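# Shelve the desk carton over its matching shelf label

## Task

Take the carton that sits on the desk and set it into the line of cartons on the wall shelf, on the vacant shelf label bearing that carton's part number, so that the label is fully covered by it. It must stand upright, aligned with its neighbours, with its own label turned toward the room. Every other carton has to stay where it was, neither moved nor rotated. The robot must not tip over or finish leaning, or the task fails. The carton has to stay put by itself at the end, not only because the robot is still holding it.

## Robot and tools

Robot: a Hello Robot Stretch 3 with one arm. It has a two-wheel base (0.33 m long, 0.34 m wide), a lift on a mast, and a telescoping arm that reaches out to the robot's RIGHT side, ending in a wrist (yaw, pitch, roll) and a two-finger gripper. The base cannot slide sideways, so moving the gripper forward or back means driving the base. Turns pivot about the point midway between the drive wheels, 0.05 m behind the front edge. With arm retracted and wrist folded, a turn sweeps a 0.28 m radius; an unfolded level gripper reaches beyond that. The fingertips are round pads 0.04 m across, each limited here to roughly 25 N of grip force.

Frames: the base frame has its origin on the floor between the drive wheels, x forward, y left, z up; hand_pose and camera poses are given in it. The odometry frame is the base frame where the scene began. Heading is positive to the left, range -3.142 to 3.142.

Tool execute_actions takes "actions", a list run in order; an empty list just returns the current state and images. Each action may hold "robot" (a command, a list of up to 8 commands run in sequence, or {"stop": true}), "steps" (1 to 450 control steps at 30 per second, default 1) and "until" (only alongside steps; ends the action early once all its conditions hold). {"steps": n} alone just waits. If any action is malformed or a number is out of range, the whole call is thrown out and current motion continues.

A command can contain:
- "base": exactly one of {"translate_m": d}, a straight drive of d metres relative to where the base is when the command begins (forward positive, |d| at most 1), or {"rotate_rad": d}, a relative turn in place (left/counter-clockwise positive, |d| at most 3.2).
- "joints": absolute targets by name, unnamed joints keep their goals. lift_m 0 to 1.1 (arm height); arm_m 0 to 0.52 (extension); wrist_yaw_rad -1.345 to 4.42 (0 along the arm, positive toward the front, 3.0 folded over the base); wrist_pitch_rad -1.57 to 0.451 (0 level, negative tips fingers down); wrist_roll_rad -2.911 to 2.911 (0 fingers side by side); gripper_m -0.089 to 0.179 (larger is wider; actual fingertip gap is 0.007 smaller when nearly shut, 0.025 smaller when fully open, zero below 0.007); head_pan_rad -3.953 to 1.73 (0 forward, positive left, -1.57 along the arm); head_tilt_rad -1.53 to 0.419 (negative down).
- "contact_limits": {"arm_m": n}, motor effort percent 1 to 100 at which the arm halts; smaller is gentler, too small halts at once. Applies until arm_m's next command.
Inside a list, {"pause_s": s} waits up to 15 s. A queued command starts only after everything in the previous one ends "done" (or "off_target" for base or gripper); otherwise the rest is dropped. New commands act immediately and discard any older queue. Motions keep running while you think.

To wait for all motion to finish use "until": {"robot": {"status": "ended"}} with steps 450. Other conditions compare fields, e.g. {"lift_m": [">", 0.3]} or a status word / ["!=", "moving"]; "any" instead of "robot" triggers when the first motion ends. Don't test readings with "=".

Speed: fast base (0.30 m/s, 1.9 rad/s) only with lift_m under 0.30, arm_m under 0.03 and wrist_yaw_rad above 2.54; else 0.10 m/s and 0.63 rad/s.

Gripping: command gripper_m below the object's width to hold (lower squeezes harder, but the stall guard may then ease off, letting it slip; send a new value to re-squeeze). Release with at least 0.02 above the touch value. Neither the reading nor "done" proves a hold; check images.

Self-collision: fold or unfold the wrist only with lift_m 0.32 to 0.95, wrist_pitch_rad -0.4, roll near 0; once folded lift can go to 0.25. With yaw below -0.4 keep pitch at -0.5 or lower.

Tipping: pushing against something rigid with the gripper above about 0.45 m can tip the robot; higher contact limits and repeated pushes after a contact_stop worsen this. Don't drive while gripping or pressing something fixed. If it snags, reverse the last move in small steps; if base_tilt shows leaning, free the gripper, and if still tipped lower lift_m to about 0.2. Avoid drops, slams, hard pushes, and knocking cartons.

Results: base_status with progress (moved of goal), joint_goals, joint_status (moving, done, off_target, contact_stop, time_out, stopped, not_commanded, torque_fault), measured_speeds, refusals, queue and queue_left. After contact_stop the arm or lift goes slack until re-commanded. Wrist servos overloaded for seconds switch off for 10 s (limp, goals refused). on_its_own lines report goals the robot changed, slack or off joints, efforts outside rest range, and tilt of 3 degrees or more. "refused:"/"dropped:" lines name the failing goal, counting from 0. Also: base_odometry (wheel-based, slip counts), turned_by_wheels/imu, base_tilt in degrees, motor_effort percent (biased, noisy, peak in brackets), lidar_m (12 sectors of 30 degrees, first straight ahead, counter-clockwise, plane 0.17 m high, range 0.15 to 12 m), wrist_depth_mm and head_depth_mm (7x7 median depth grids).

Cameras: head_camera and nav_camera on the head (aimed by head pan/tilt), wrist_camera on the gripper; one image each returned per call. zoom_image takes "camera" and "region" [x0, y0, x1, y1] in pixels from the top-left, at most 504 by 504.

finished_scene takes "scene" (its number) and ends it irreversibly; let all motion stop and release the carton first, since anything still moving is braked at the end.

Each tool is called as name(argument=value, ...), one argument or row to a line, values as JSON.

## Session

execute_actions(
  actions=[],
)

Scene clock: 0.00 s.
robot.base_odometry: x=+0.000 y=+0.000 heading=+0.000 (m, m, rad; robot's odometry frame)
robot.turned_by_wheels: +0.000 (rad since the last result)
robot.turned_by_imu: +0.000 (rad since the last result)
robot.base_tilt: forward=-0.7 right=-0.8 (deg)
robot.lidar_m: 2.36 2.05 1.84 1.80 2.22 2.00 2.00 1.76 1.57 1.57 1.89 2.42
robot.head_depth_mm: 1686 2554 2609 2604 2598 2543 2386 / 1751 2546 2725 2692 2718 2654 2357 / 1756 2575 2852 2820 2804 2723 2258 / 1789 2561 2930 2886 2903 2885 2326 / 1787 2308 3075 3069 3007 2975 2323 / 1780 2655 3221 3154 3168 3099 2325 / 1797 2640 3284 3283 3281 3218 2318
robot.base_status: not_commanded
robot.joint_positions: lift_m=+0.440 arm_m=+0.002 wrist_yaw_rad=+3.128 wrist_pitch_rad=-0.426 wrist_roll_rad=+0.003 gripper_m=+0.037 head_pan_rad=-0.010 head_tilt_rad=-0.004
robot.joint_goals: lift_m=+0.440 arm_m=+0.002 wrist_yaw_rad=+3.128 wrist_pitch_rad=-0.426 wrist_roll_rad=+0.003 gripper_m=+0.037 head_pan_rad=-0.010 head_tilt_rad=-0.004
robot.joint_status: lift_m=not_commanded arm_m=not_commanded wrist_yaw_rad=not_commanded wrist_pitch_rad=not_commanded wrist_roll_rad=not_commanded gripper_m=not_commanded head_pan_rad=not_commanded head_tilt_rad=not_commanded
robot.measured_speeds: translate_m=+0.000 rotate_rad=+0.000 lift_m=+0.000 arm_m=+0.000 wrist_yaw_rad=+0.000 wrist_pitch_rad=+0.000 wrist_roll_rad=+0.000 head_pan_rad=+0.000 head_tilt_rad=+0.000
robot: refusals=0 queue=idle queue_left=0
robot.motor_effort: left_wheel=-1 right_wheel=+0 lift_m=+18 arm_m=-1 wrist_yaw_rad=+0 wrist_pitch_rad=+5 wrist_roll_rad=+0 gripper_m=+2 head_pan_rad=+0 head_tilt_rad=+2 (%)
robot.hand_pose: x=-0.0181 y=+0.0766 z=+0.4504 quat_wxyz=(+0.155, +0.693, +0.145, +0.689) (m; robot's base frame)
robot.wrist_depth_mm: - - - - - - - / - - - - - - - / - - - - - - - / 941 954 - 965 965 968 967 / 788 787 794 790 833 803 809 / 672 681 - 678 667 689 692 / 587 592 610 615 593 595 610
pictures: head_camera (sideways: a quarter turn clockwise sets it upright), nav_camera (sideways: a quarter turn counterclockwise sets it upright), wrist_camera
camera_calibration (this result's frames):
head_camera: T_world_to_cam=[[0.0535086, -0.0205634, -0.998356, 1.31552], [-0.0137969, 0.999677, -0.0213301, 0.0298552], [0.998472, 0.0149156, 0.0532077, -0.119894], [0, 0, 0, 1]] pos_world=[0.0497308, -0.00100565, 1.32037]
nav_camera: T_world_to_cam=[[0.0312105, -0.0538214, 0.998063, -1.25221], [-0.0367101, -0.997937, -0.0526667, 0.113559], [0.998838, -0.0349953, -0.0331219, -0.0040061], [0, 0, 0, 1]] pos_world=[0.0472522, 0.0457894, 1.25563]
wrist_camera: T_world_to_cam=[[0.999528, -0.0286425, 0.0110876, 0.0126619], [-0.00874549, -0.611473, -0.791217, 0.427426], [0.0294422, 0.790747, -0.611435, 0.381186], [0, 0, 0, 1]] pos_world=[-0.0201408, -0.0396994, 0.571117]
Images, in order (width x height): head_camera 896x504, nav_camera 672x504, wrist_camera 644x364.

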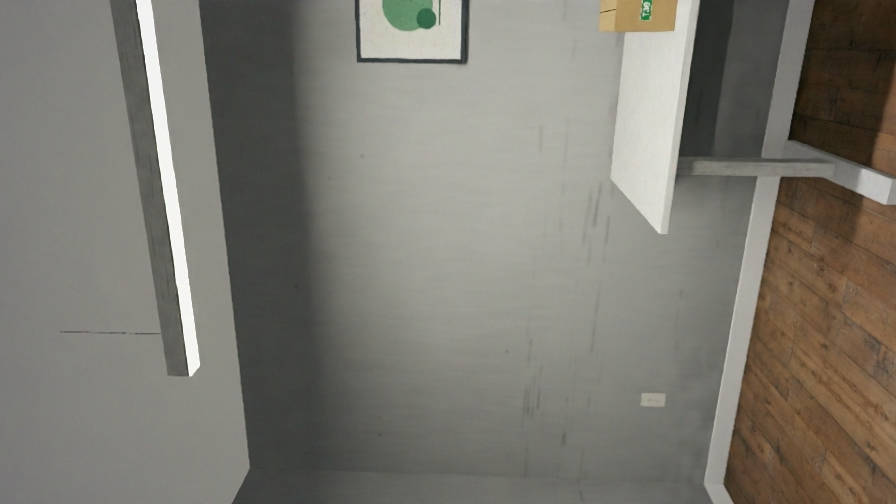

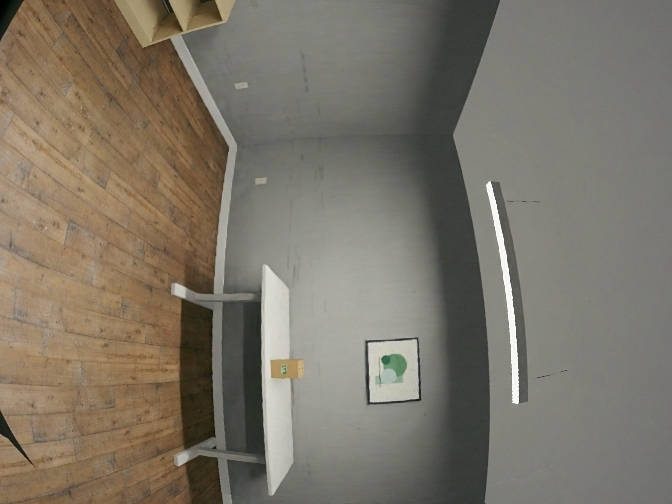

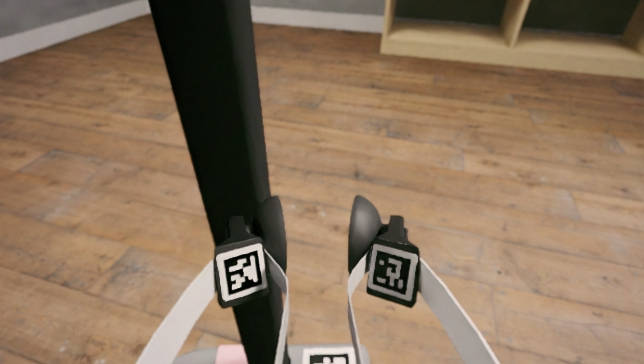

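execute_actions(
  actions=[
    {"robot":{"base":{"rotate_rad":-0.4},"joints":{"lift_m":0.27,"head_pan_rad":-3.3,"head_tilt_rad":-0.2}},"steps":450,"until":{"robot":{"status":"ended"}}},
  ],
)

execute_actions(
  actions=[
    {"robot":[{"base":{"translate_m":1.0},"joints":{"head_pan_rad":0,"head_tilt_rad":-0.4}}],"steps":450,"until":{"robot":{"status":"ended"}}},
  ],
)

Scene clock: 3.43 s.
robot.base_odometry: x=+0.000 y=+0.000 heading=-0.400 (m, m, rad; robot's odometry frame)
robot.turned_by_wheels: -0.400 (rad since the last result)
robot.turned_by_imu: -0.401 (rad since the last result)
robot.base_tilt: forward=-0.8 right=-0.8 (deg)
robot.lidar_m: 2.40 2.36 2.06 1.81 2.24 2.11 1.99 2.03 1.67 1.57 1.60 2.05
robot.head_depth_mm: 1964 2039 2125 2189 2281 2295 1767 / 1936 2000 2064 2138 2214 2259 1754 / 1901 1928 2032 2084 2155 2219 1755 / 1845 1912 1965 2003 1964 2169 1750 / 1820 1855 1917 2001 2044 2109 1747 / 1776 1806 1878 1944 1994 2082 1750 / 1742 1788 1839 1900 1947 2024 1726
robot.base_status: done (rotate_rad -0.3999 of -0.4000)
robot.joint_positions: lift_m=+0.270 arm_m=+0.002 wrist_yaw_rad=+3.128 wrist_pitch_rad=-0.427 wrist_roll_rad=+0.003 gripper_m=+0.037 head_pan_rad=-3.293 head_tilt_rad=-0.198
robot.joint_goals: lift_m=+0.270 arm_m=+0.002 wrist_yaw_rad=+3.128 wrist_pitch_rad=-0.427 wrist_roll_rad=+0.003 gripper_m=+0.037 head_pan_rad=-3.300 head_tilt_rad=-0.200
robot.joint_status: lift_m=done arm_m=not_commanded wrist_yaw_rad=not_commanded wrist_pitch_rad=not_commanded wrist_roll_rad=not_commanded gripper_m=not_commanded head_pan_rad=done head_tilt_rad=done
robot.measured_speeds: translate_m=+0.000 rotate_rad=+0.000 lift_m=+0.000 arm_m=+0.000 wrist_yaw_rad=+0.000 wrist_pitch_rad=+0.000 wrist_roll_rad=+0.000 head_pan_rad=+0.000 head_tilt_rad=+0.000
robot: refusals=0 queue=done queue_left=0
robot.motor_effort: left_wheel=+1(4) right_wheel=-2(7) lift_m=+16(18) arm_m=+0(0) wrist_yaw_rad=+0(0) wrist_pitch_rad=+5(5) wrist_roll_rad=+0(1) gripper_m=+1(0) head_pan_rad=-2(34) head_tilt_rad=-1(14) (%)
robot.hand_pose: x=-0.0181 y=+0.0765 z=+0.2807 quat_wxyz=(+0.155, +0.693, +0.145, +0.689) (m; robot's base frame)
robot.wrist_depth_mm: - - - - - - - / - - - - - - - / 822 824 - 833 826 833 839 / 654 660 - 667 672 669 675 / 554 551 - 565 572 555 558 / 484 - - - 479 481 478 / - - - - 418 418 418
pictures: head_camera (sideways: a quarter turn clockwise sets it upright), nav_camera (sideways: a quarter turn counterclockwise sets it upright), wrist_camera
camera_calibration (this result's frames):
head_camera: T_world_to_cam=[[0.140907, -0.00119641, -0.990022, 1.30389], [-0.123616, -0.992195, -0.0163949, 0.0240951], [-0.982275, 0.124693, -0.139955, 0.143654], [0, 0, 0, 1]] pos_world=[-0.0396399, 0.0075544, 1.31138]
nav_camera: T_world_to_cam=[[-0.21266, 0.0865302, 0.973287, -1.21822], [0.186522, 0.98135, -0.0464926, 0.104147], [-0.959159, 0.171652, -0.224834, 0.257493], [0, 0, 0, 1]] pos_world=[-0.0315153, -0.0409917, 1.24841]
wrist_camera: T_world_to_cam=[[0.999528, -0.0286317, 0.011103, 0.0145354], [-0.00875767, -0.612303, -0.790574, 0.293008], [0.0294339, 0.790104, -0.612265, 0.277855], [0, 0, 0, 1]] pos_world=[-0.0201409, -0.0397085, 0.401604]
Images, in order (width x height): head_camera 896x504, nav_camera 672x504, wrist_camera 644x364.

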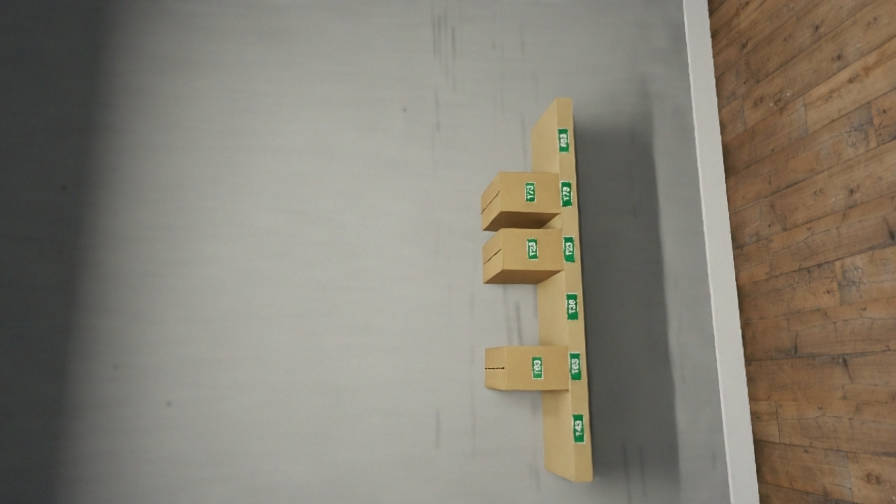

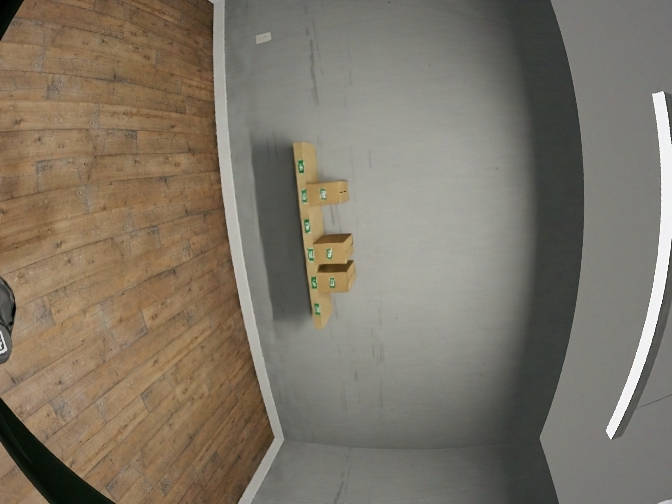

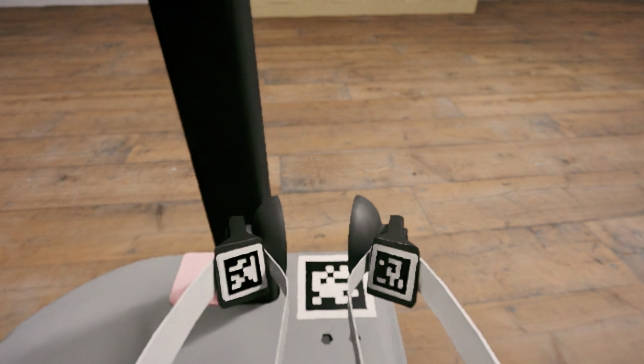

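Scene clock: 8.47 s.
robot.base_odometry: x=+0.921 y=-0.389 heading=-0.400 (m, m, rad; robot's odometry frame)
robot.turned_by_wheels: +0.000 (rad since the last result)
robot.turned_by_imu: -0.001 (rad since the last result)
robot.base_tilt: forward=-0.7 right=-0.8 (deg)
robot.lidar_m: 1.77 1.42 2.35 1.89 2.23 3.00 2.99 2.31 1.59 1.47 1.51 1.47
robot.head_depth_mm: 1536 1642 1753 1687 1300 1669 1442 / 1527 1619 1740 1703 1285 1800 1442 / 1487 1607 1737 1679 1278 1803 1441 / 1483 1609 1722 1659 1274 1790 1441 / 1487 1601 1701 1354 1203 1806 1425 / 1486 1592 1706 1642 1270 1782 1435 / 1486 1594 1691 1638 1193 1724 1415
robot.base_status: done (translate_m +1.0000 of +1.0000)
robot.joint_positions: lift_m=+0.270 arm_m=+0.002 wrist_yaw_rad=+3.128 wrist_pitch_rad=-0.427 wrist_roll_rad=+0.003 gripper_m=+0.037 head_pan_rad=-0.007 head_tilt_rad=-0.395
robot.joint_goals: lift_m=+0.270 arm_m=+0.002 wrist_yaw_rad=+3.128 wrist_pitch_rad=-0.427 wrist_roll_rad=+0.003 gripper_m=+0.037 head_pan_rad=+0.000 head_tilt_rad=-0.400
robot.joint_status: lift_m=done arm_m=not_commanded wrist_yaw_rad=not_commanded wrist_pitch_rad=not_commanded wrist_roll_rad=not_commanded gripper_m=not_commanded head_pan_rad=done head_tilt_rad=done
robot.measured_speeds: translate_m=+0.000 rotate_rad=+0.000 lift_m=+0.000 arm_m=+0.000 wrist_yaw_rad=+0.000 wrist_pitch_rad=+0.000 wrist_roll_rad=+0.000 head_pan_rad=+0.000 head_tilt_rad=+0.000
robot: refusals=0 queue=done queue_left=0
robot.motor_effort: left_wheel=+0(5) right_wheel=-2(6) lift_m=+16(16) arm_m=+0(0) wrist_yaw_rad=+0(0) wrist_pitch_rad=+5(5) wrist_roll_rad=+0(0) gripper_m=-1(1) head_pan_rad=+3(33) head_tilt_rad=-2(15) (%)
robot.hand_pose: x=-0.0181 y=+0.0765 z=+0.2807 quat_wxyz=(+0.155, +0.693, +0.145, +0.689) (m; robot's base frame)
robot.wrist_depth_mm: - - - - - - - / - - - - - - - / 818 836 - 822 829 835 833 / 654 653 - 669 674 662 666 / 553 553 - 576 575 556 561 / 483 - - - 478 475 478 / - - - - 414 420 419
pictures: head_camera (sideways: a quarter turn clockwise sets it upright), nav_camera (sideways: a quarter turn counterclockwise sets it upright), wrist_camera
camera_calibration (this result's frames):
head_camera: T_world_to_cam=[[-0.331398, -0.0176815, -0.943325, 1.24572], [-0.022807, 0.999682, -0.0107255, 0.0160958], [0.943215, 0.01796, -0.331696, 0.381474], [0, 0, 0, 1]] pos_world=[0.0533857, -0.000915775, 1.30183]
nav_camera: T_world_to_cam=[[0.40974, -0.0564313, 0.910455, -1.13997], [-0.0521145, -0.997903, -0.0383979, 0.0950536], [0.910713, -0.0317148, -0.411821, 0.489441], [0, 0, 0, 1]] pos_world=[0.0263041, 0.0460468, 1.2431]
wrist_camera: T_world_to_cam=[[0.999528, -0.0286316, 0.0111031, 0.0145355], [-0.00875778, -0.612309, -0.79057, 0.293], [0.0294338, 0.7901, -0.612271, 0.277853], [0, 0, 0, 1]] pos_world=[-0.0201409, -0.0397086, 0.401597]
Images, in order (width x height): head_camera 896x504, nav_camera 672x504, wrist_camera 644x364.

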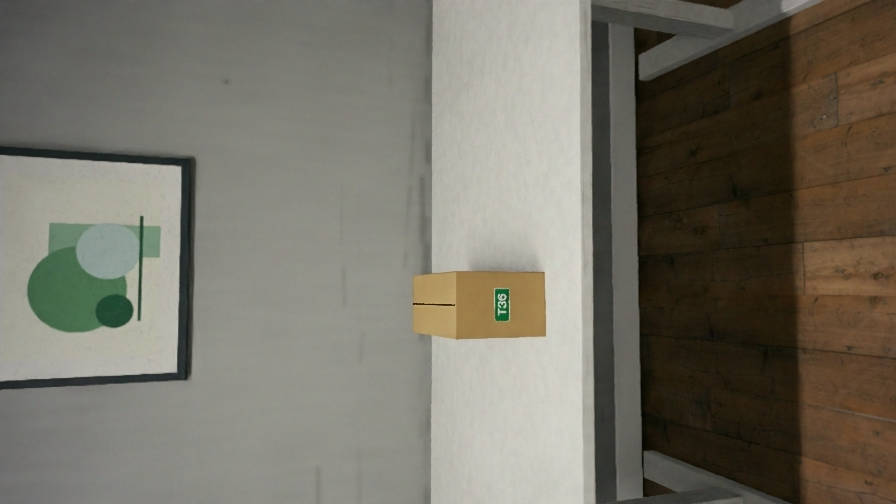

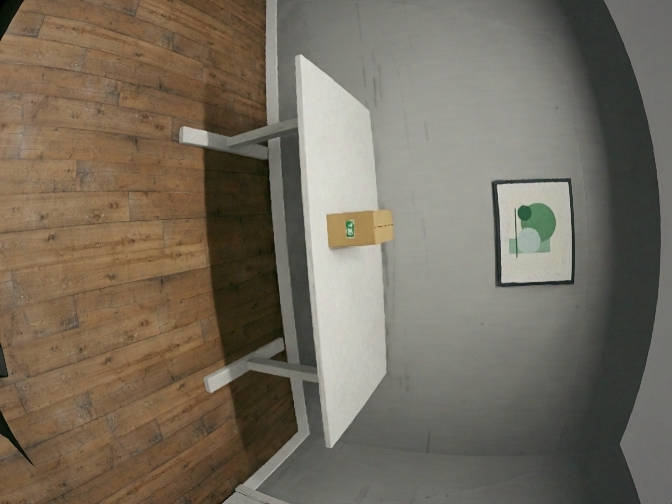

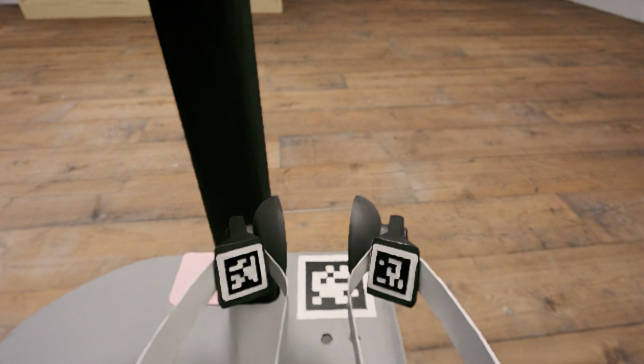

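execute_actions(
  actions=[
    {"robot":[{"base":{"rotate_rad":0.21},"joints":{"head_pan_rad":-1.57,"head_tilt_rad":-0.75,"gripper_m":0.179}},{"base":{"translate_m":0.675}},{"base":{"rotate_rad":1.36},"joints":{"lift_m":0.9,"wrist_pitch_rad":-0.4}},{"joints":{"wrist_yaw_rad":0}},{"joints":{"wrist_pitch_rad":-1.3,"lift_m":1.09}},{"joints":{"arm_m":0.40}}],"steps":450,"until":{"robot":{"status":"ended"}}},
    {"steps":450,"until":{"robot":{"status":"ended"}}},
  ],
)

Scene clock: 34.13 s.
robot.base_odometry: x=+1.584 y=-0.517 heading=+1.170 (m, m, rad; robot's odometry frame)
robot.turned_by_wheels: +1.570 (rad since the last result)
robot.turned_by_imu: +1.564 (rad since the last result)
robot.base_tilt: forward=-0.7 right=-0.8 (deg)
robot.lidar_m: 2.18 1.92 2.58 3.65 2.45 1.69 1.57 0.99 1.01 1.10 0.78 1.46
robot.head_depth_mm: 949 1053 1145 884 715 615 1171 / 962 1049 1134 884 696 612 1184 / - - 1134 602 602 612 1169 / 925 1042 1129 623 638 612 1167 / 922 1037 1118 878 709 596 1172 / 918 1032 1112 873 710 595 1166 / 914 1033 1109 874 708 596 1176
robot.base_status: done (rotate_rad +1.3599 of +1.3600)
robot.joint_positions: lift_m=+1.090 arm_m=+0.400 wrist_yaw_rad=+0.000 wrist_pitch_rad=-1.301 wrist_roll_rad=+0.003 gripper_m=+0.179 head_pan_rad=-1.563 head_tilt_rad=-0.741
robot.joint_goals: lift_m=+1.090 arm_m=+0.400 wrist_yaw_rad=+0.000 wrist_pitch_rad=-1.300 wrist_roll_rad=+0.003 gripper_m=+0.179 head_pan_rad=-1.570 head_tilt_rad=-0.750
robot.joint_status: lift_m=done arm_m=done wrist_yaw_rad=done wrist_pitch_rad=done wrist_roll_rad=not_commanded gripper_m=done head_pan_rad=done head_tilt_rad=done
robot.measured_speeds: translate_m=+0.000 rotate_rad=+0.000 lift_m=+0.000 arm_m=+0.000 wrist_yaw_rad=+0.000 wrist_pitch_rad=+0.000 wrist_roll_rad=+0.000 head_pan_rad=+0.000 head_tilt_rad=+0.000
robot: refusals=0 queue=done queue_left=0
robot.motor_effort: left_wheel=-2(7) right_wheel=+3(10) lift_m=+21(22) arm_m=+2(2) wrist_yaw_rad=-1(2) wrist_pitch_rad=+0(8) wrist_roll_rad=+0(0) gripper_m=+2(100) head_pan_rad=-3(32) head_tilt_rad=-3(21) (%)
robot.hand_pose: x=-0.0216 y=-0.5899 z=+0.9752 quat_wxyz=(+0.562, +0.428, -0.563, -0.429) (m; robot's base frame)
robot.wrist_depth_mm: 425 430 432 437 435 438 443 / 424 426 429 429 435 435 440 / 423 425 243 245 433 437 436 / 419 421 242 243 430 433 436 / 420 422 242 241 425 430 430 / - 423 241 241 424 429 431 / 414 415 417 240 422 426 427
pictures: head_camera (sideways: a quarter turn clockwise sets it upright), nav_camera (sideways: a quarter turn counterclockwise sets it upright), wrist_camera
camera_calibration (this result's frames):
head_camera: T_world_to_cam=[[-0.0248167, 0.631197, -0.775226, 1.02462], [0.999226, 0.0393479, 0.0000499909, -0.00416953], [0.030535, -0.774624, -0.631684, 0.777374], [0, 0, 0, 1]] pos_world=[0.00585676, -0.0443977, 1.28536]
nav_camera: T_world_to_cam=[[-0.0482574, -0.694811, 0.717572, -0.885694], [-0.998639, 0.0478053, -0.0208704, 0.0779951], [-0.0198028, -0.717602, -0.696172, 0.865059], [0, 0, 0, 1]] pos_world=[0.0522783, 0.00165016, 1.23941]
wrist_camera: T_world_to_cam=[[-0.999824, 0.00108638, 0.0187242, -0.0418921], [0.000367576, 0.999264, -0.03835, 0.651238], [-0.0187521, -0.0383364, -0.999089, 1.11714], [0, 0, 0, 1]] pos_world=[-0.0211755, -0.607886, 1.14188]
Images, in order (width x height): head_camera 896x504, nav_camera 672x504, wrist_camera 644x364.

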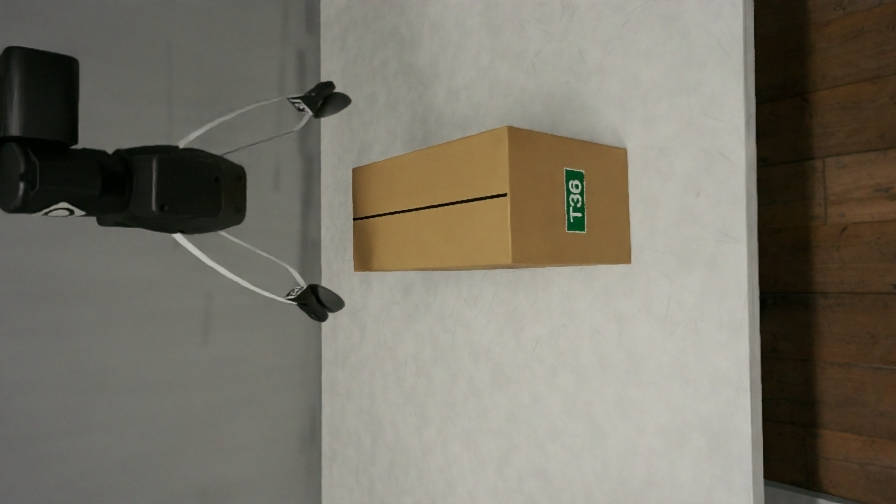

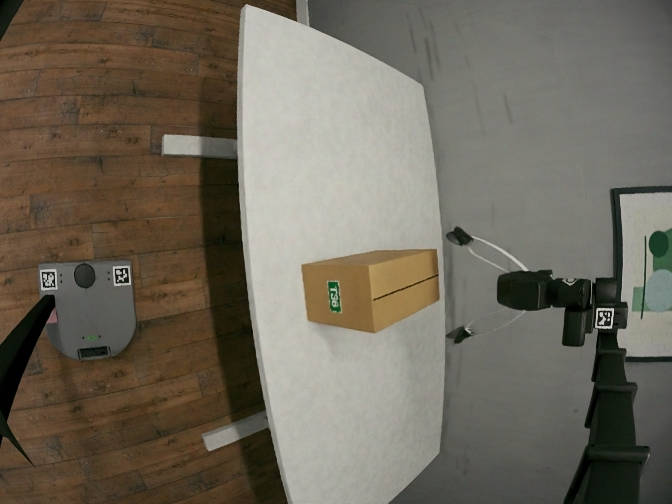

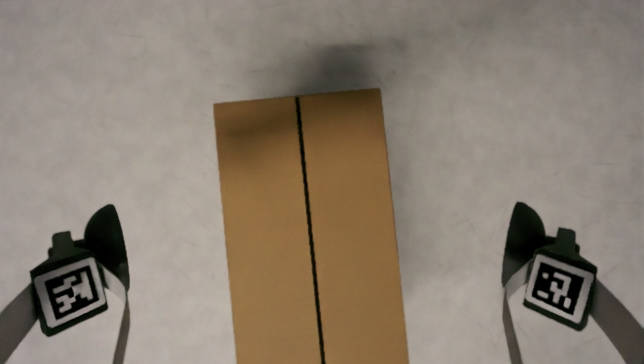

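execute_actions(
  actions=[
    {"robot":[{"joints":{"arm_m":0.365,"wrist_yaw_rad":0.1,"lift_m":1.0}}],"steps":450,"until":{"robot":{"status":"ended"}}},
  ],
)

Scene clock: 36.90 s.
robot.base_odometry: x=+1.584 y=-0.517 heading=+1.170 (m, m, rad; robot's odometry frame)
robot.turned_by_wheels: +0.000 (rad since the last result)
robot.turned_by_imu: -0.001 (rad since the last result)
robot.base_tilt: forward=-0.8 right=-0.9 (deg)
robot.lidar_m: 2.18 1.92 2.58 3.65 2.44 1.69 1.57 1.00 1.01 1.10 0.78 1.46
robot.head_depth_mm: 908 1100 1139 887 713 617 1176 / 900 - 1130 872 698 611 1170 / 903 - 1062 601 600 611 1169 / 928 1039 1127 622 637 611 1173 / 922 1039 1127 867 711 597 1178 / 920 1033 1116 880 707 597 1166 / 915 1033 1117 873 708 598 1168
robot.base_status: done (rotate_rad +1.3599 of +1.3600)
robot.joint_positions: lift_m=+1.000 arm_m=+0.365 wrist_yaw_rad=+0.098 wrist_pitch_rad=-1.301 wrist_roll_rad=+0.003 gripper_m=+0.179 head_pan_rad=-1.563 head_tilt_rad=-0.741
robot.joint_goals: lift_m=+1.000 arm_m=+0.365 wrist_yaw_rad=+0.100 wrist_pitch_rad=-1.300 wrist_roll_rad=+0.003 gripper_m=+0.179 head_pan_rad=-1.570 head_tilt_rad=-0.750
robot.joint_status: lift_m=done arm_m=done wrist_yaw_rad=done wrist_pitch_rad=done wrist_roll_rad=not_commanded gripper_m=done head_pan_rad=done head_tilt_rad=done
robot.measured_speeds: translate_m=+0.000 rotate_rad=+0.000 lift_m=+0.000 arm_m=+0.000 wrist_yaw_rad=+0.000 wrist_pitch_rad=+0.000 wrist_roll_rad=+0.000 head_pan_rad=+0.000 head_tilt_rad=+0.000
robot: refusals=0 queue=done queue_left=0
robot.motor_effort: left_wheel=-2(2) right_wheel=+3(3) lift_m=+16(22) arm_m=-3(5) wrist_yaw_rad=+3(2) wrist_pitch_rad=+0(0) wrist_roll_rad=+0(0) gripper_m=+1(1) head_pan_rad=-3(2) head_tilt_rad=-3(4) (%)
robot.hand_pose: x=-0.0172 y=-0.5551 z=+0.8855 quat_wxyz=(+0.582, +0.455, -0.542, -0.401) (m; robot's base frame)
robot.wrist_depth_mm: 335 337 153 154 155 344 344 / 332 334 153 153 154 342 343 / 333 333 152 153 154 340 344 / 330 332 151 152 153 341 340 / 327 330 151 151 152 338 338 / - 328 150 150 151 336 339 / 326 327 149 150 151 333 335
pictures: head_camera (sideways: a quarter turn clockwise sets it upright), nav_camera (sideways: a quarter turn counterclockwise sets it upright), wrist_camera
camera_calibration (this result's frames):
head_camera: T_world_to_cam=[[-0.0248167, 0.631197, -0.775226, 1.02462], [0.999226, 0.0393479, 0.0000499928, -0.00416953], [0.030535, -0.774624, -0.631684, 0.777374], [0, 0, 0, 1]] pos_world=[0.00585676, -0.0443977, 1.28536]
nav_camera: T_world_to_cam=[[-0.0482574, -0.694811, 0.717572, -0.885693], [-0.998639, 0.0478053, -0.0208704, 0.0779951], [-0.0198028, -0.717602, -0.696172, 0.865059], [0, 0, 0, 1]] pos_world=[0.0522783, 0.00165016, 1.23941]
wrist_camera: T_world_to_cam=[[-0.995205, -0.0960038, 0.0187243, -0.0896858], [-0.0966634, 0.994582, -0.0382539, 0.608737], [-0.0149504, -0.0398804, -0.999093, 1.02812], [0, 0, 0, 1]] pos_world=[-0.0150424, -0.573047, 1.05215]
Images, in order (width x height): head_camera 896x504, nav_camera 672x504, wrist_camera 644x364.

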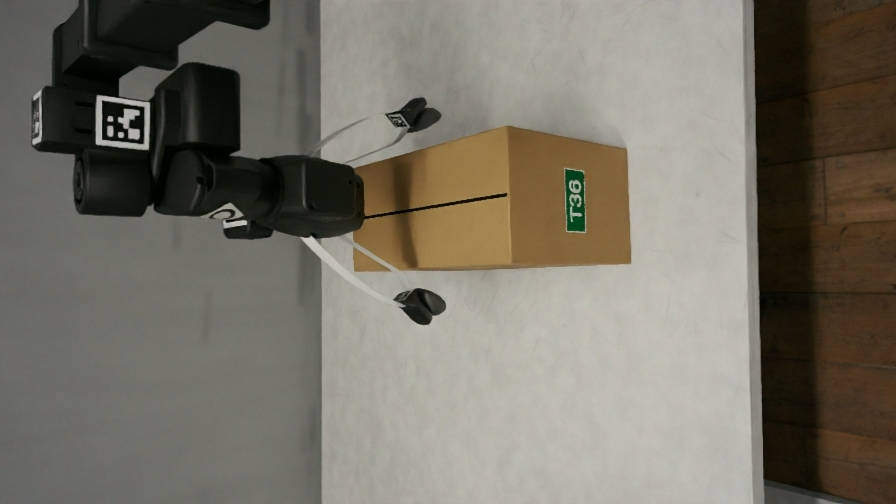

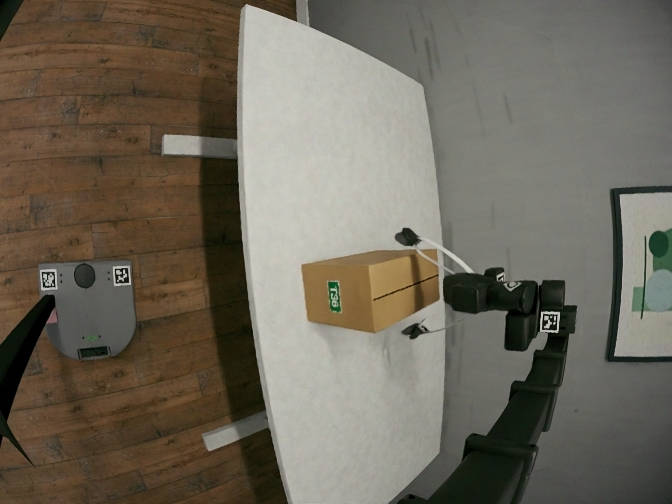

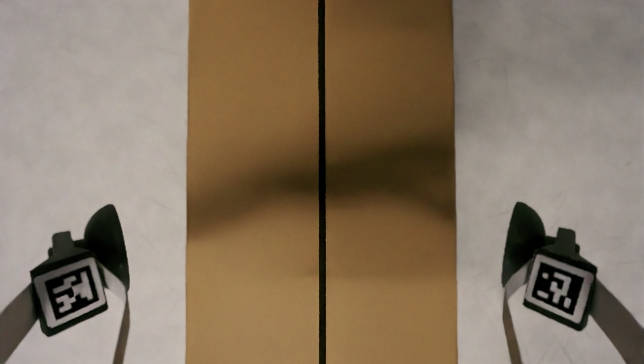

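execute_actions(
  actions=[
    {"robot":[{"joints":{"lift_m":0.97,"arm_m":0.353},"base":{"translate_m":-0.002}},{"joints":{"gripper_m":0.095}},{"pause_s":2},{"joints":{"lift_m":1.0}}],"steps":450,"until":{"robot":{"status":"ended"}}},
  ],
)

Scene clock: 43.57 s.
robot.base_odometry: x=+1.583 y=-0.519 heading=+1.170 (m, m, rad; robot's odometry frame)
robot.turned_by_wheels: +0.000 (rad since the last result)
robot.turned_by_imu: -0.002 (rad since the last result)
robot.base_tilt: forward=-0.8 right=-0.8 (deg)
robot.lidar_m: 2.18 1.92 2.58 3.64 2.44 1.69 1.57 1.00 1.01 1.10 0.78 1.46
robot.head_depth_mm: 906 1096 1142 882 715 614 1173 / 901 - 1137 855 711 611 1174 / 900 - 1041 561 607 612 1177 / 923 1040 1140 580 618 612 1168 / 926 1036 1119 877 710 597 1171 / 920 1035 1114 877 713 597 1171 / 919 1029 1112 872 711 595 1172
robot.base_status: done (translate_m -0.0020 of -0.0020)
robot.joint_positions: lift_m=+1.000 arm_m=+0.353 wrist_yaw_rad=+0.098 wrist_pitch_rad=-1.303 wrist_roll_rad=+0.003 gripper_m=+0.096 head_pan_rad=-1.563 head_tilt_rad=-0.741
robot.joint_goals: lift_m=+1.000 arm_m=+0.353 wrist_yaw_rad=+0.100 wrist_pitch_rad=-1.300 wrist_roll_rad=+0.003 gripper_m=+0.095 head_pan_rad=-1.570 head_tilt_rad=-0.750
robot.joint_status: lift_m=done arm_m=done wrist_yaw_rad=done wrist_pitch_rad=done wrist_roll_rad=not_commanded gripper_m=off_target head_pan_rad=done head_tilt_rad=done
robot.measured_speeds: translate_m=+0.000 rotate_rad=+0.000 lift_m=+0.000 arm_m=+0.000 wrist_yaw_rad=+0.000 wrist_pitch_rad=+0.000 wrist_roll_rad=+0.000 head_pan_rad=+0.000 head_tilt_rad=+0.000
robot: refusals=0 queue=done queue_left=0
robot.motor_effort: left_wheel=-2(5) right_wheel=+3(6) lift_m=+21(22) arm_m=-2(3) wrist_yaw_rad=+2(3) wrist_pitch_rad=+1(1) wrist_roll_rad=+0(0) gripper_m=-78(100) head_pan_rad=-3(2) head_tilt_rad=-3(3) (%)
robot.hand_pose: x=-0.0173 y=-0.5426 z=+0.8851 quat_wxyz=(+0.582, +0.455, -0.541, -0.402) (m; robot's base frame)
robot.wrist_depth_mm: 334 335 123 124 124 343 345 / 333 334 123 123 124 341 346 / 331 331 122 123 124 340 339 / 329 331 122 123 124 337 343 / 328 122 122 123 123 124 338 / 327 121 122 122 123 124 337 / 324 325 122 122 123 333 337
pictures: head_camera (sideways: a quarter turn clockwise sets it upright), nav_camera (sideways: a quarter turn counterclockwise sets it upright), wrist_camera
camera_calibration (this result's frames):
head_camera: T_world_to_cam=[[-0.0248169, 0.631197, -0.775226, 1.02462], [0.999226, 0.0393482, 0.0000499928, -0.00416953], [0.0305353, -0.774624, -0.631684, 0.777374], [0, 0, 0, 1]] pos_world=[0.00585677, -0.0443977, 1.28536]
nav_camera: T_world_to_cam=[[-0.0482571, -0.694811, 0.717572, -0.885693], [-0.998639, 0.047805, -0.0208704, 0.0779951], [-0.0198025, -0.717602, -0.696172, 0.865059], [0, 0, 0, 1]] pos_world=[0.0522783, 0.00165018, 1.23941]
wrist_camera: T_world_to_cam=[[-0.995193, -0.0961242, 0.0187273, -0.0885866], [-0.096755, 0.994645, -0.0363349, 0.594589], [-0.0151343, -0.0379722, -0.999164, 1.02931], [0, 0, 0, 1]] pos_world=[-0.0150534, -0.560835, 1.05172]
Images, in order (width x height): head_camera 896x504, nav_camera 672x504, wrist_camera 644x364.

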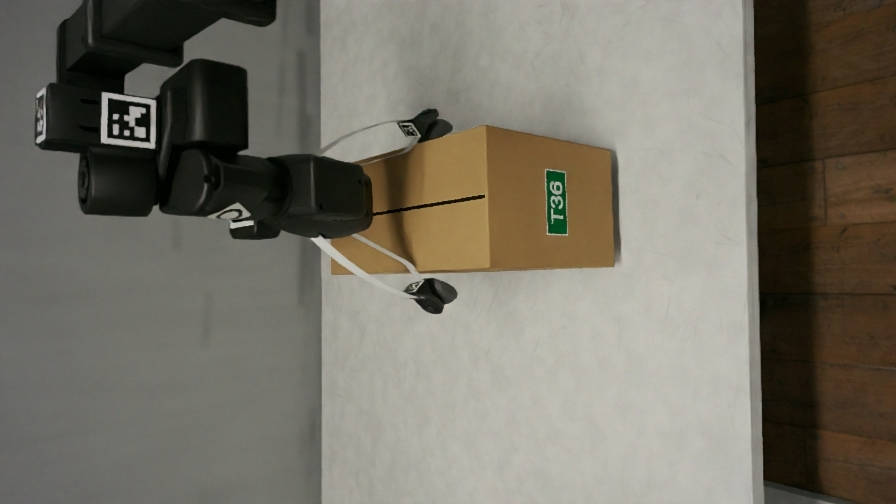

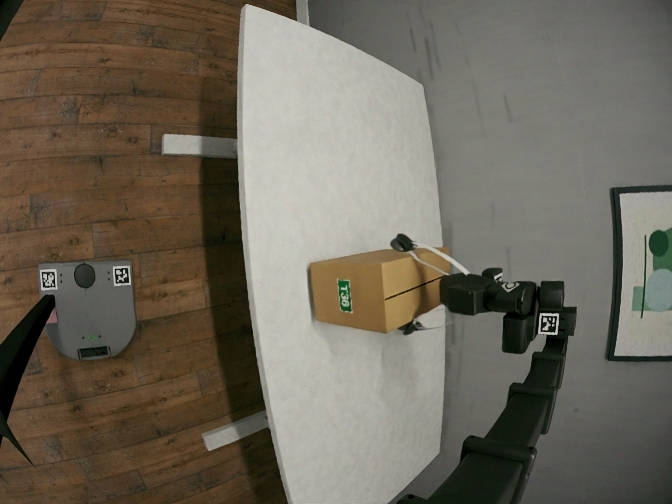

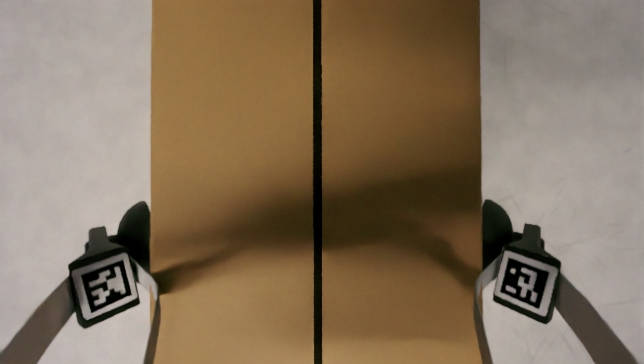

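execute_actions(
  actions=[
    {"robot":[{"joints":{"lift_m":1.04,"arm_m":0.07,"wrist_yaw_rad":0,"gripper_m":0.105,"head_tilt_rad":-0.9,"head_pan_rad":-1.584}},{"base":{"rotate_rad":1.594}},{"base":{"translate_m":1.0}},{"base":{"translate_m":1.0}},{"base":{"translate_m":0.96}},{"base":{"rotate_rad":1.648}}],"steps":450,"until":{"robot":{"status":"ended"}}},
    {"steps":450,"until":{"robot":{"status":"ended"}}},
    {"steps":450,"until":{"robot":{"status":"ended"}}},
    {"steps":450,"until":{"robot":{"status":"ended"}}},
  ],
)

Scene clock: 89.50 s.
robot.base_odometry: x=-1.168 y=+0.573 heading=-1.871 (m, m, rad; robot's odometry frame)
robot.turned_by_wheels: +3.242 (rad since the last result)
robot.turned_by_imu: +3.233 (rad since the last result)
robot.base_tilt: forward=-0.8 right=-0.8 (deg)
robot.lidar_m: 1.74 1.82 2.54 3.63 2.33 1.93 2.02 0.97 0.72 0.70 0.73 1.02
robot.head_depth_mm: - - - 624 1301 1272 1122 / - - - - 349 317 1102 / - - - - 346 317 1085 / 596 691 760 428 356 318 1078 / 598 692 658 624 1326 1215 1115 / 602 699 700 632 1342 1262 1127 / 607 701 838 780 1338 1260 1117
robot.base_status: done (rotate_rad +1.6479 of +1.6480)
robot.joint_positions: lift_m=+1.040 arm_m=+0.070 wrist_yaw_rad=+0.002 wrist_pitch_rad=-1.303 wrist_roll_rad=+0.002 gripper_m=+0.109 head_pan_rad=-1.577 head_tilt_rad=-0.889
robot.joint_goals: lift_m=+1.040 arm_m=+0.070 wrist_yaw_rad=+0.000 wrist_pitch_rad=-1.300 wrist_roll_rad=+0.002 gripper_m=+0.108 head_pan_rad=-1.584 head_tilt_rad=-0.900
robot.joint_status: lift_m=done arm_m=done wrist_yaw_rad=done wrist_pitch_rad=done wrist_roll_rad=not_commanded gripper_m=done head_pan_rad=done head_tilt_rad=done
robot.measured_speeds: translate_m=+0.000 rotate_rad=+0.000 lift_m=+0.000 arm_m=+0.000 wrist_yaw_rad=+0.000 wrist_pitch_rad=+0.000 wrist_roll_rad=+0.000 head_pan_rad=+0.000 head_tilt_rad=+0.000
robot: refusals=0 queue=done queue_left=0
robot.motor_effort: left_wheel=-2(5) right_wheel=+3(9) lift_m=+21(21) arm_m=-3(4) wrist_yaw_rad=-2(2) wrist_pitch_rad=+1(1) wrist_roll_rad=+0(0) gripper_m=-61(100) head_pan_rad=-2(4) head_tilt_rad=-4(18) (%)
robot.hand_pose: x=-0.0215 y=-0.2597 z=+0.9251 quat_wxyz=(+0.562, +0.429, -0.562, -0.429) (m; robot's base frame)
robot.wrist_depth_mm: 401 369 123 124 125 334 374 / - - 123 124 124 460 - / - - 123 123 124 - - / - - 122 123 124 - - / - 122 122 123 123 124 - / - 122 122 123 123 123 - / - - 121 122 123 - -
pictures: head_camera (sideways: a quarter turn clockwise sets it upright), nav_camera (sideways: a quarter turn counterclockwise sets it upright), wrist_camera
camera_calibration (this result's frames):
head_camera: T_world_to_cam=[[-0.0153831, 0.738712, -0.673846, 0.892433], [0.999673, 0.0251304, 0.00472816, -0.0102623], [0.0204267, -0.673553, -0.738857, 0.916831], [0, 0, 0, 1]] pos_world=[0.00525942, -0.0414598, 1.27882]
nav_camera: T_world_to_cam=[[-0.0585085, -0.792133, 0.607538, -0.742251], [-0.997864, 0.0641217, -0.0124941, 0.0670821], [-0.0290594, -0.606971, -0.794193, 0.992584], [0, 0, 0, 1]] pos_world=[0.0523547, 0.0102067, 1.24009]
wrist_camera: T_world_to_cam=[[-0.999824, -0.000246882, 0.018738, -0.0416157], [-0.000918218, 0.999358, -0.0358273, 0.317074], [-0.0187171, -0.0358382, -0.999182, 1.08044], [0, 0, 0, 1]] pos_world=[-0.0210946, -0.278159, 1.09169]
Images, in order (width x height): head_camera 896x504, nav_camera 672x504, wrist_camera 644x364.

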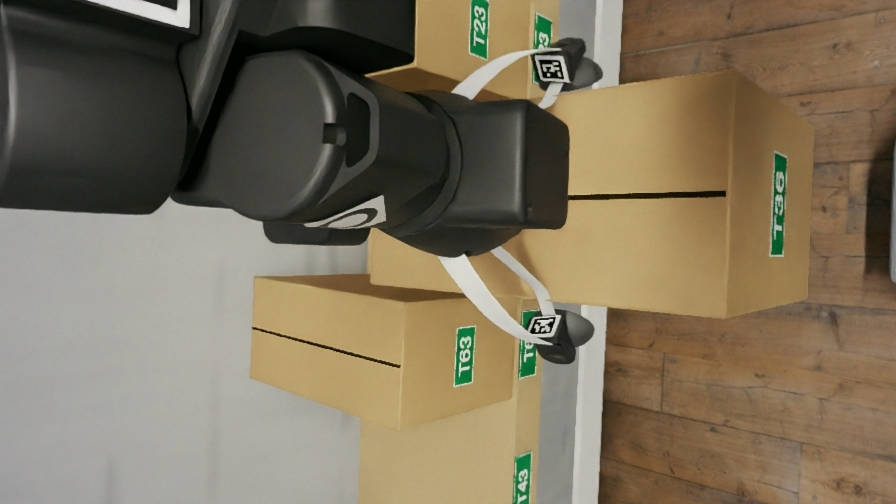

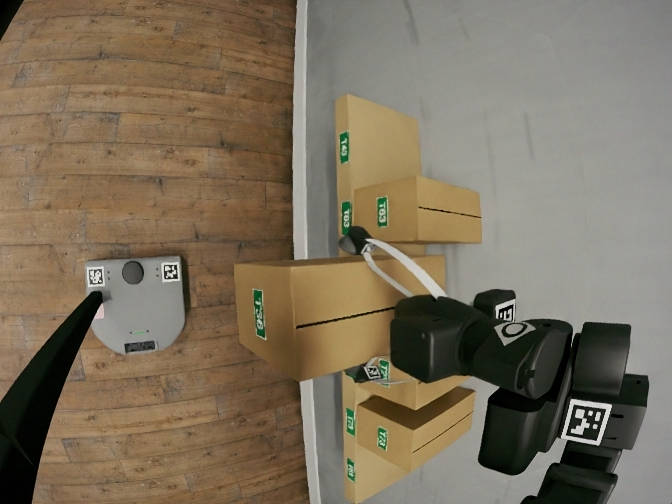

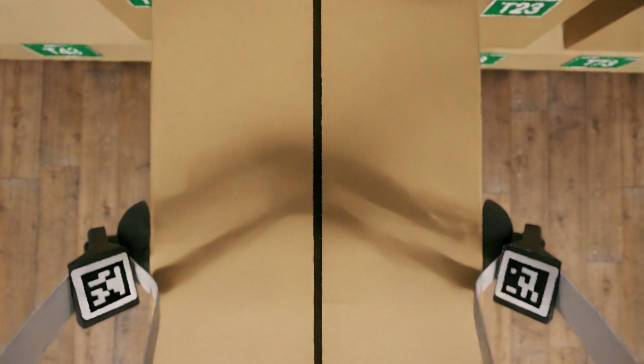

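execute_actions(
  actions=[
    {"robot":[{"base":{"rotate_rad":-0.02},"joints":{"lift_m":1.05}},{"base":{"translate_m":-0.005},"joints":{"arm_m":0.37}},{"joints":{"lift_m":1.01}}],"steps":450,"until":{"robot":{"status":"ended"}}},
  ],
)

Scene clock: 95.67 s.
robot.base_odometry: x=-1.167 y=+0.578 heading=-1.891 (m, m, rad; robot's odometry frame)
robot.turned_by_wheels: -0.020 (rad since the last result)
robot.turned_by_imu: -0.022 (rad since the last result)
robot.base_tilt: forward=-0.8 right=-0.8 (deg)
robot.lidar_m: 1.75 1.82 2.49 3.62 2.32 1.93 2.02 0.99 0.73 0.70 0.73 1.00
robot.head_depth_mm: 601 681 660 609 1286 1266 1124 / 622 683 691 678 1294 1268 1120 / - 642 557 606 1309 1266 1118 / 596 660 557 628 1313 1269 1120 / 597 689 658 646 1312 1256 1119 / 599 693 658 628 1334 1266 1123 / 599 695 830 780 1347 1265 1118
robot.base_status: done (translate_m -0.0050 of -0.0050)
robot.joint_positions: lift_m=+1.010 arm_m=+0.370 wrist_yaw_rad=+0.001 wrist_pitch_rad=-1.303 wrist_roll_rad=+0.002 gripper_m=+0.109 head_pan_rad=-1.577 head_tilt_rad=-0.889
robot.joint_goals: lift_m=+1.010 arm_m=+0.370 wrist_yaw_rad=+0.000 wrist_pitch_rad=-1.300 wrist_roll_rad=+0.002 gripper_m=+0.108 head_pan_rad=-1.584 head_tilt_rad=-0.900
robot.joint_status: lift_m=done arm_m=done wrist_yaw_rad=done wrist_pitch_rad=done wrist_roll_rad=not_commanded gripper_m=done head_pan_rad=done head_tilt_rad=done
robot.measured_speeds: translate_m=+0.000 rotate_rad=+0.000 lift_m=+0.000 arm_m=+0.000 wrist_yaw_rad=+0.000 wrist_pitch_rad=+0.000 wrist_roll_rad=+0.000 head_pan_rad=+0.000 head_tilt_rad=+0.000
robot: refusals=0 queue=done queue_left=0
robot.motor_effort: left_wheel=-1(4) right_wheel=+0(6) lift_m=+16(22) arm_m=+2(2) wrist_yaw_rad=-1(1) wrist_pitch_rad=+1(1) wrist_roll_rad=+0(0) gripper_m=-61(60) head_pan_rad=-3(3) head_tilt_rad=-4(4) (%)
robot.hand_pose: x=-0.0216 y=-0.5592 z=+0.8953 quat_wxyz=(+0.562, +0.429, -0.562, -0.430) (m; robot's base frame)
robot.wrist_depth_mm: 188 189 123 124 125 194 194 / 187 188 123 124 125 192 193 / 186 187 123 123 124 191 192 / 185 185 122 123 124 190 191 / 185 122 122 123 124 124 190 / - 122 122 122 123 123 190 / 183 184 122 122 123 197 188
pictures: head_camera (sideways: a quarter turn clockwise sets it upright), nav_camera (sideways: a quarter turn counterclockwise sets it upright), wrist_camera
camera_calibration (this result's frames):
head_camera: T_world_to_cam=[[-0.0152941, 0.7388, -0.673751, 0.89231], [0.999676, 0.0250101, 0.00473218, -0.0102675], [0.0203467, -0.67346, -0.738943, 0.916943], [0, 0, 0, 1]] pos_world=[0.00525448, -0.0414568, 1.27881]
nav_camera: T_world_to_cam=[[-0.0586038, -0.792204, 0.607436, -0.742118], [-0.997856, 0.0642427, -0.0124867, 0.0670724], [-0.0291314, -0.606866, -0.79427, 0.992686], [0, 0, 0, 1]] pos_world=[0.052356, 0.010209, 1.24009]
wrist_camera: T_world_to_cam=[[-0.999824, 0.000802338, 0.018738, -0.0405924], [0.000131119, 0.999359, -0.035795, 0.615314], [-0.0187547, -0.0357863, -0.999183, 1.04002], [0, 0, 0, 1]] pos_world=[-0.0211607, -0.577669, 1.06195]
Images, in order (width x height): head_camera 896x504, nav_camera 672x504, wrist_camera 644x364.

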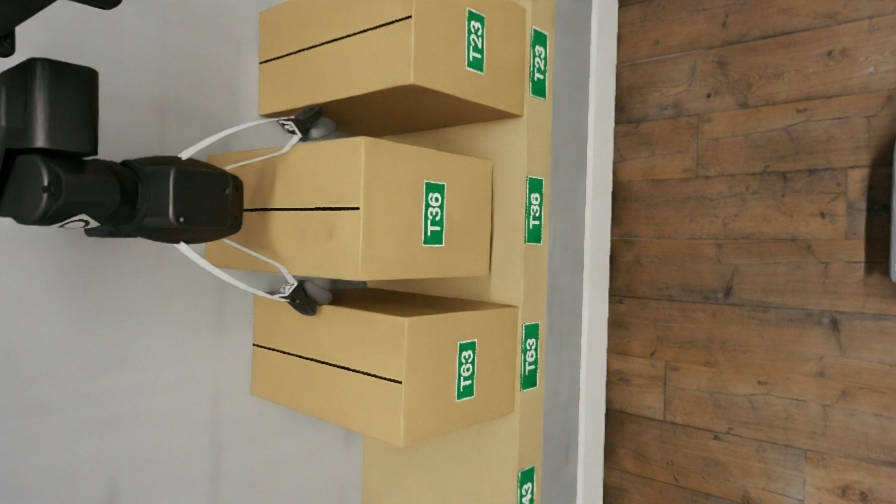

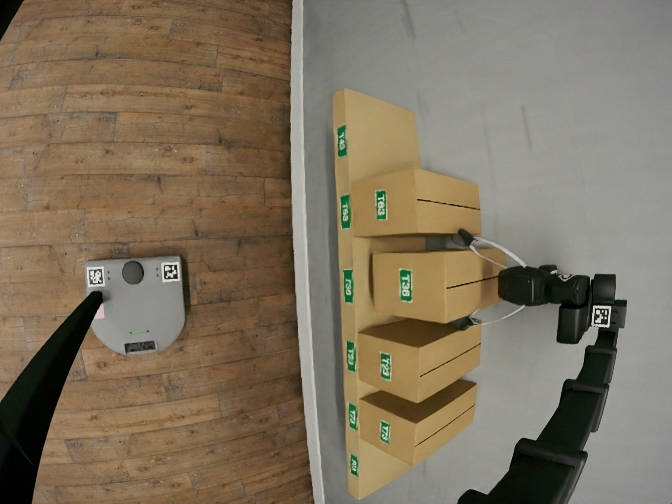

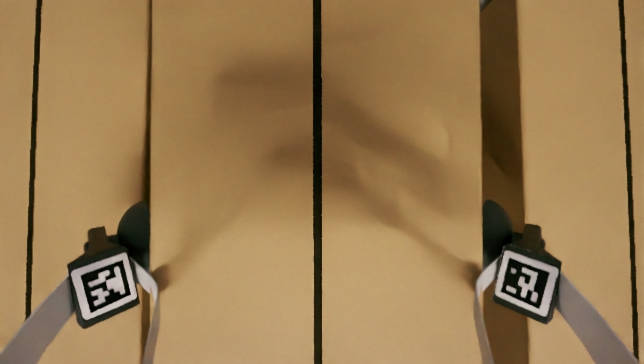

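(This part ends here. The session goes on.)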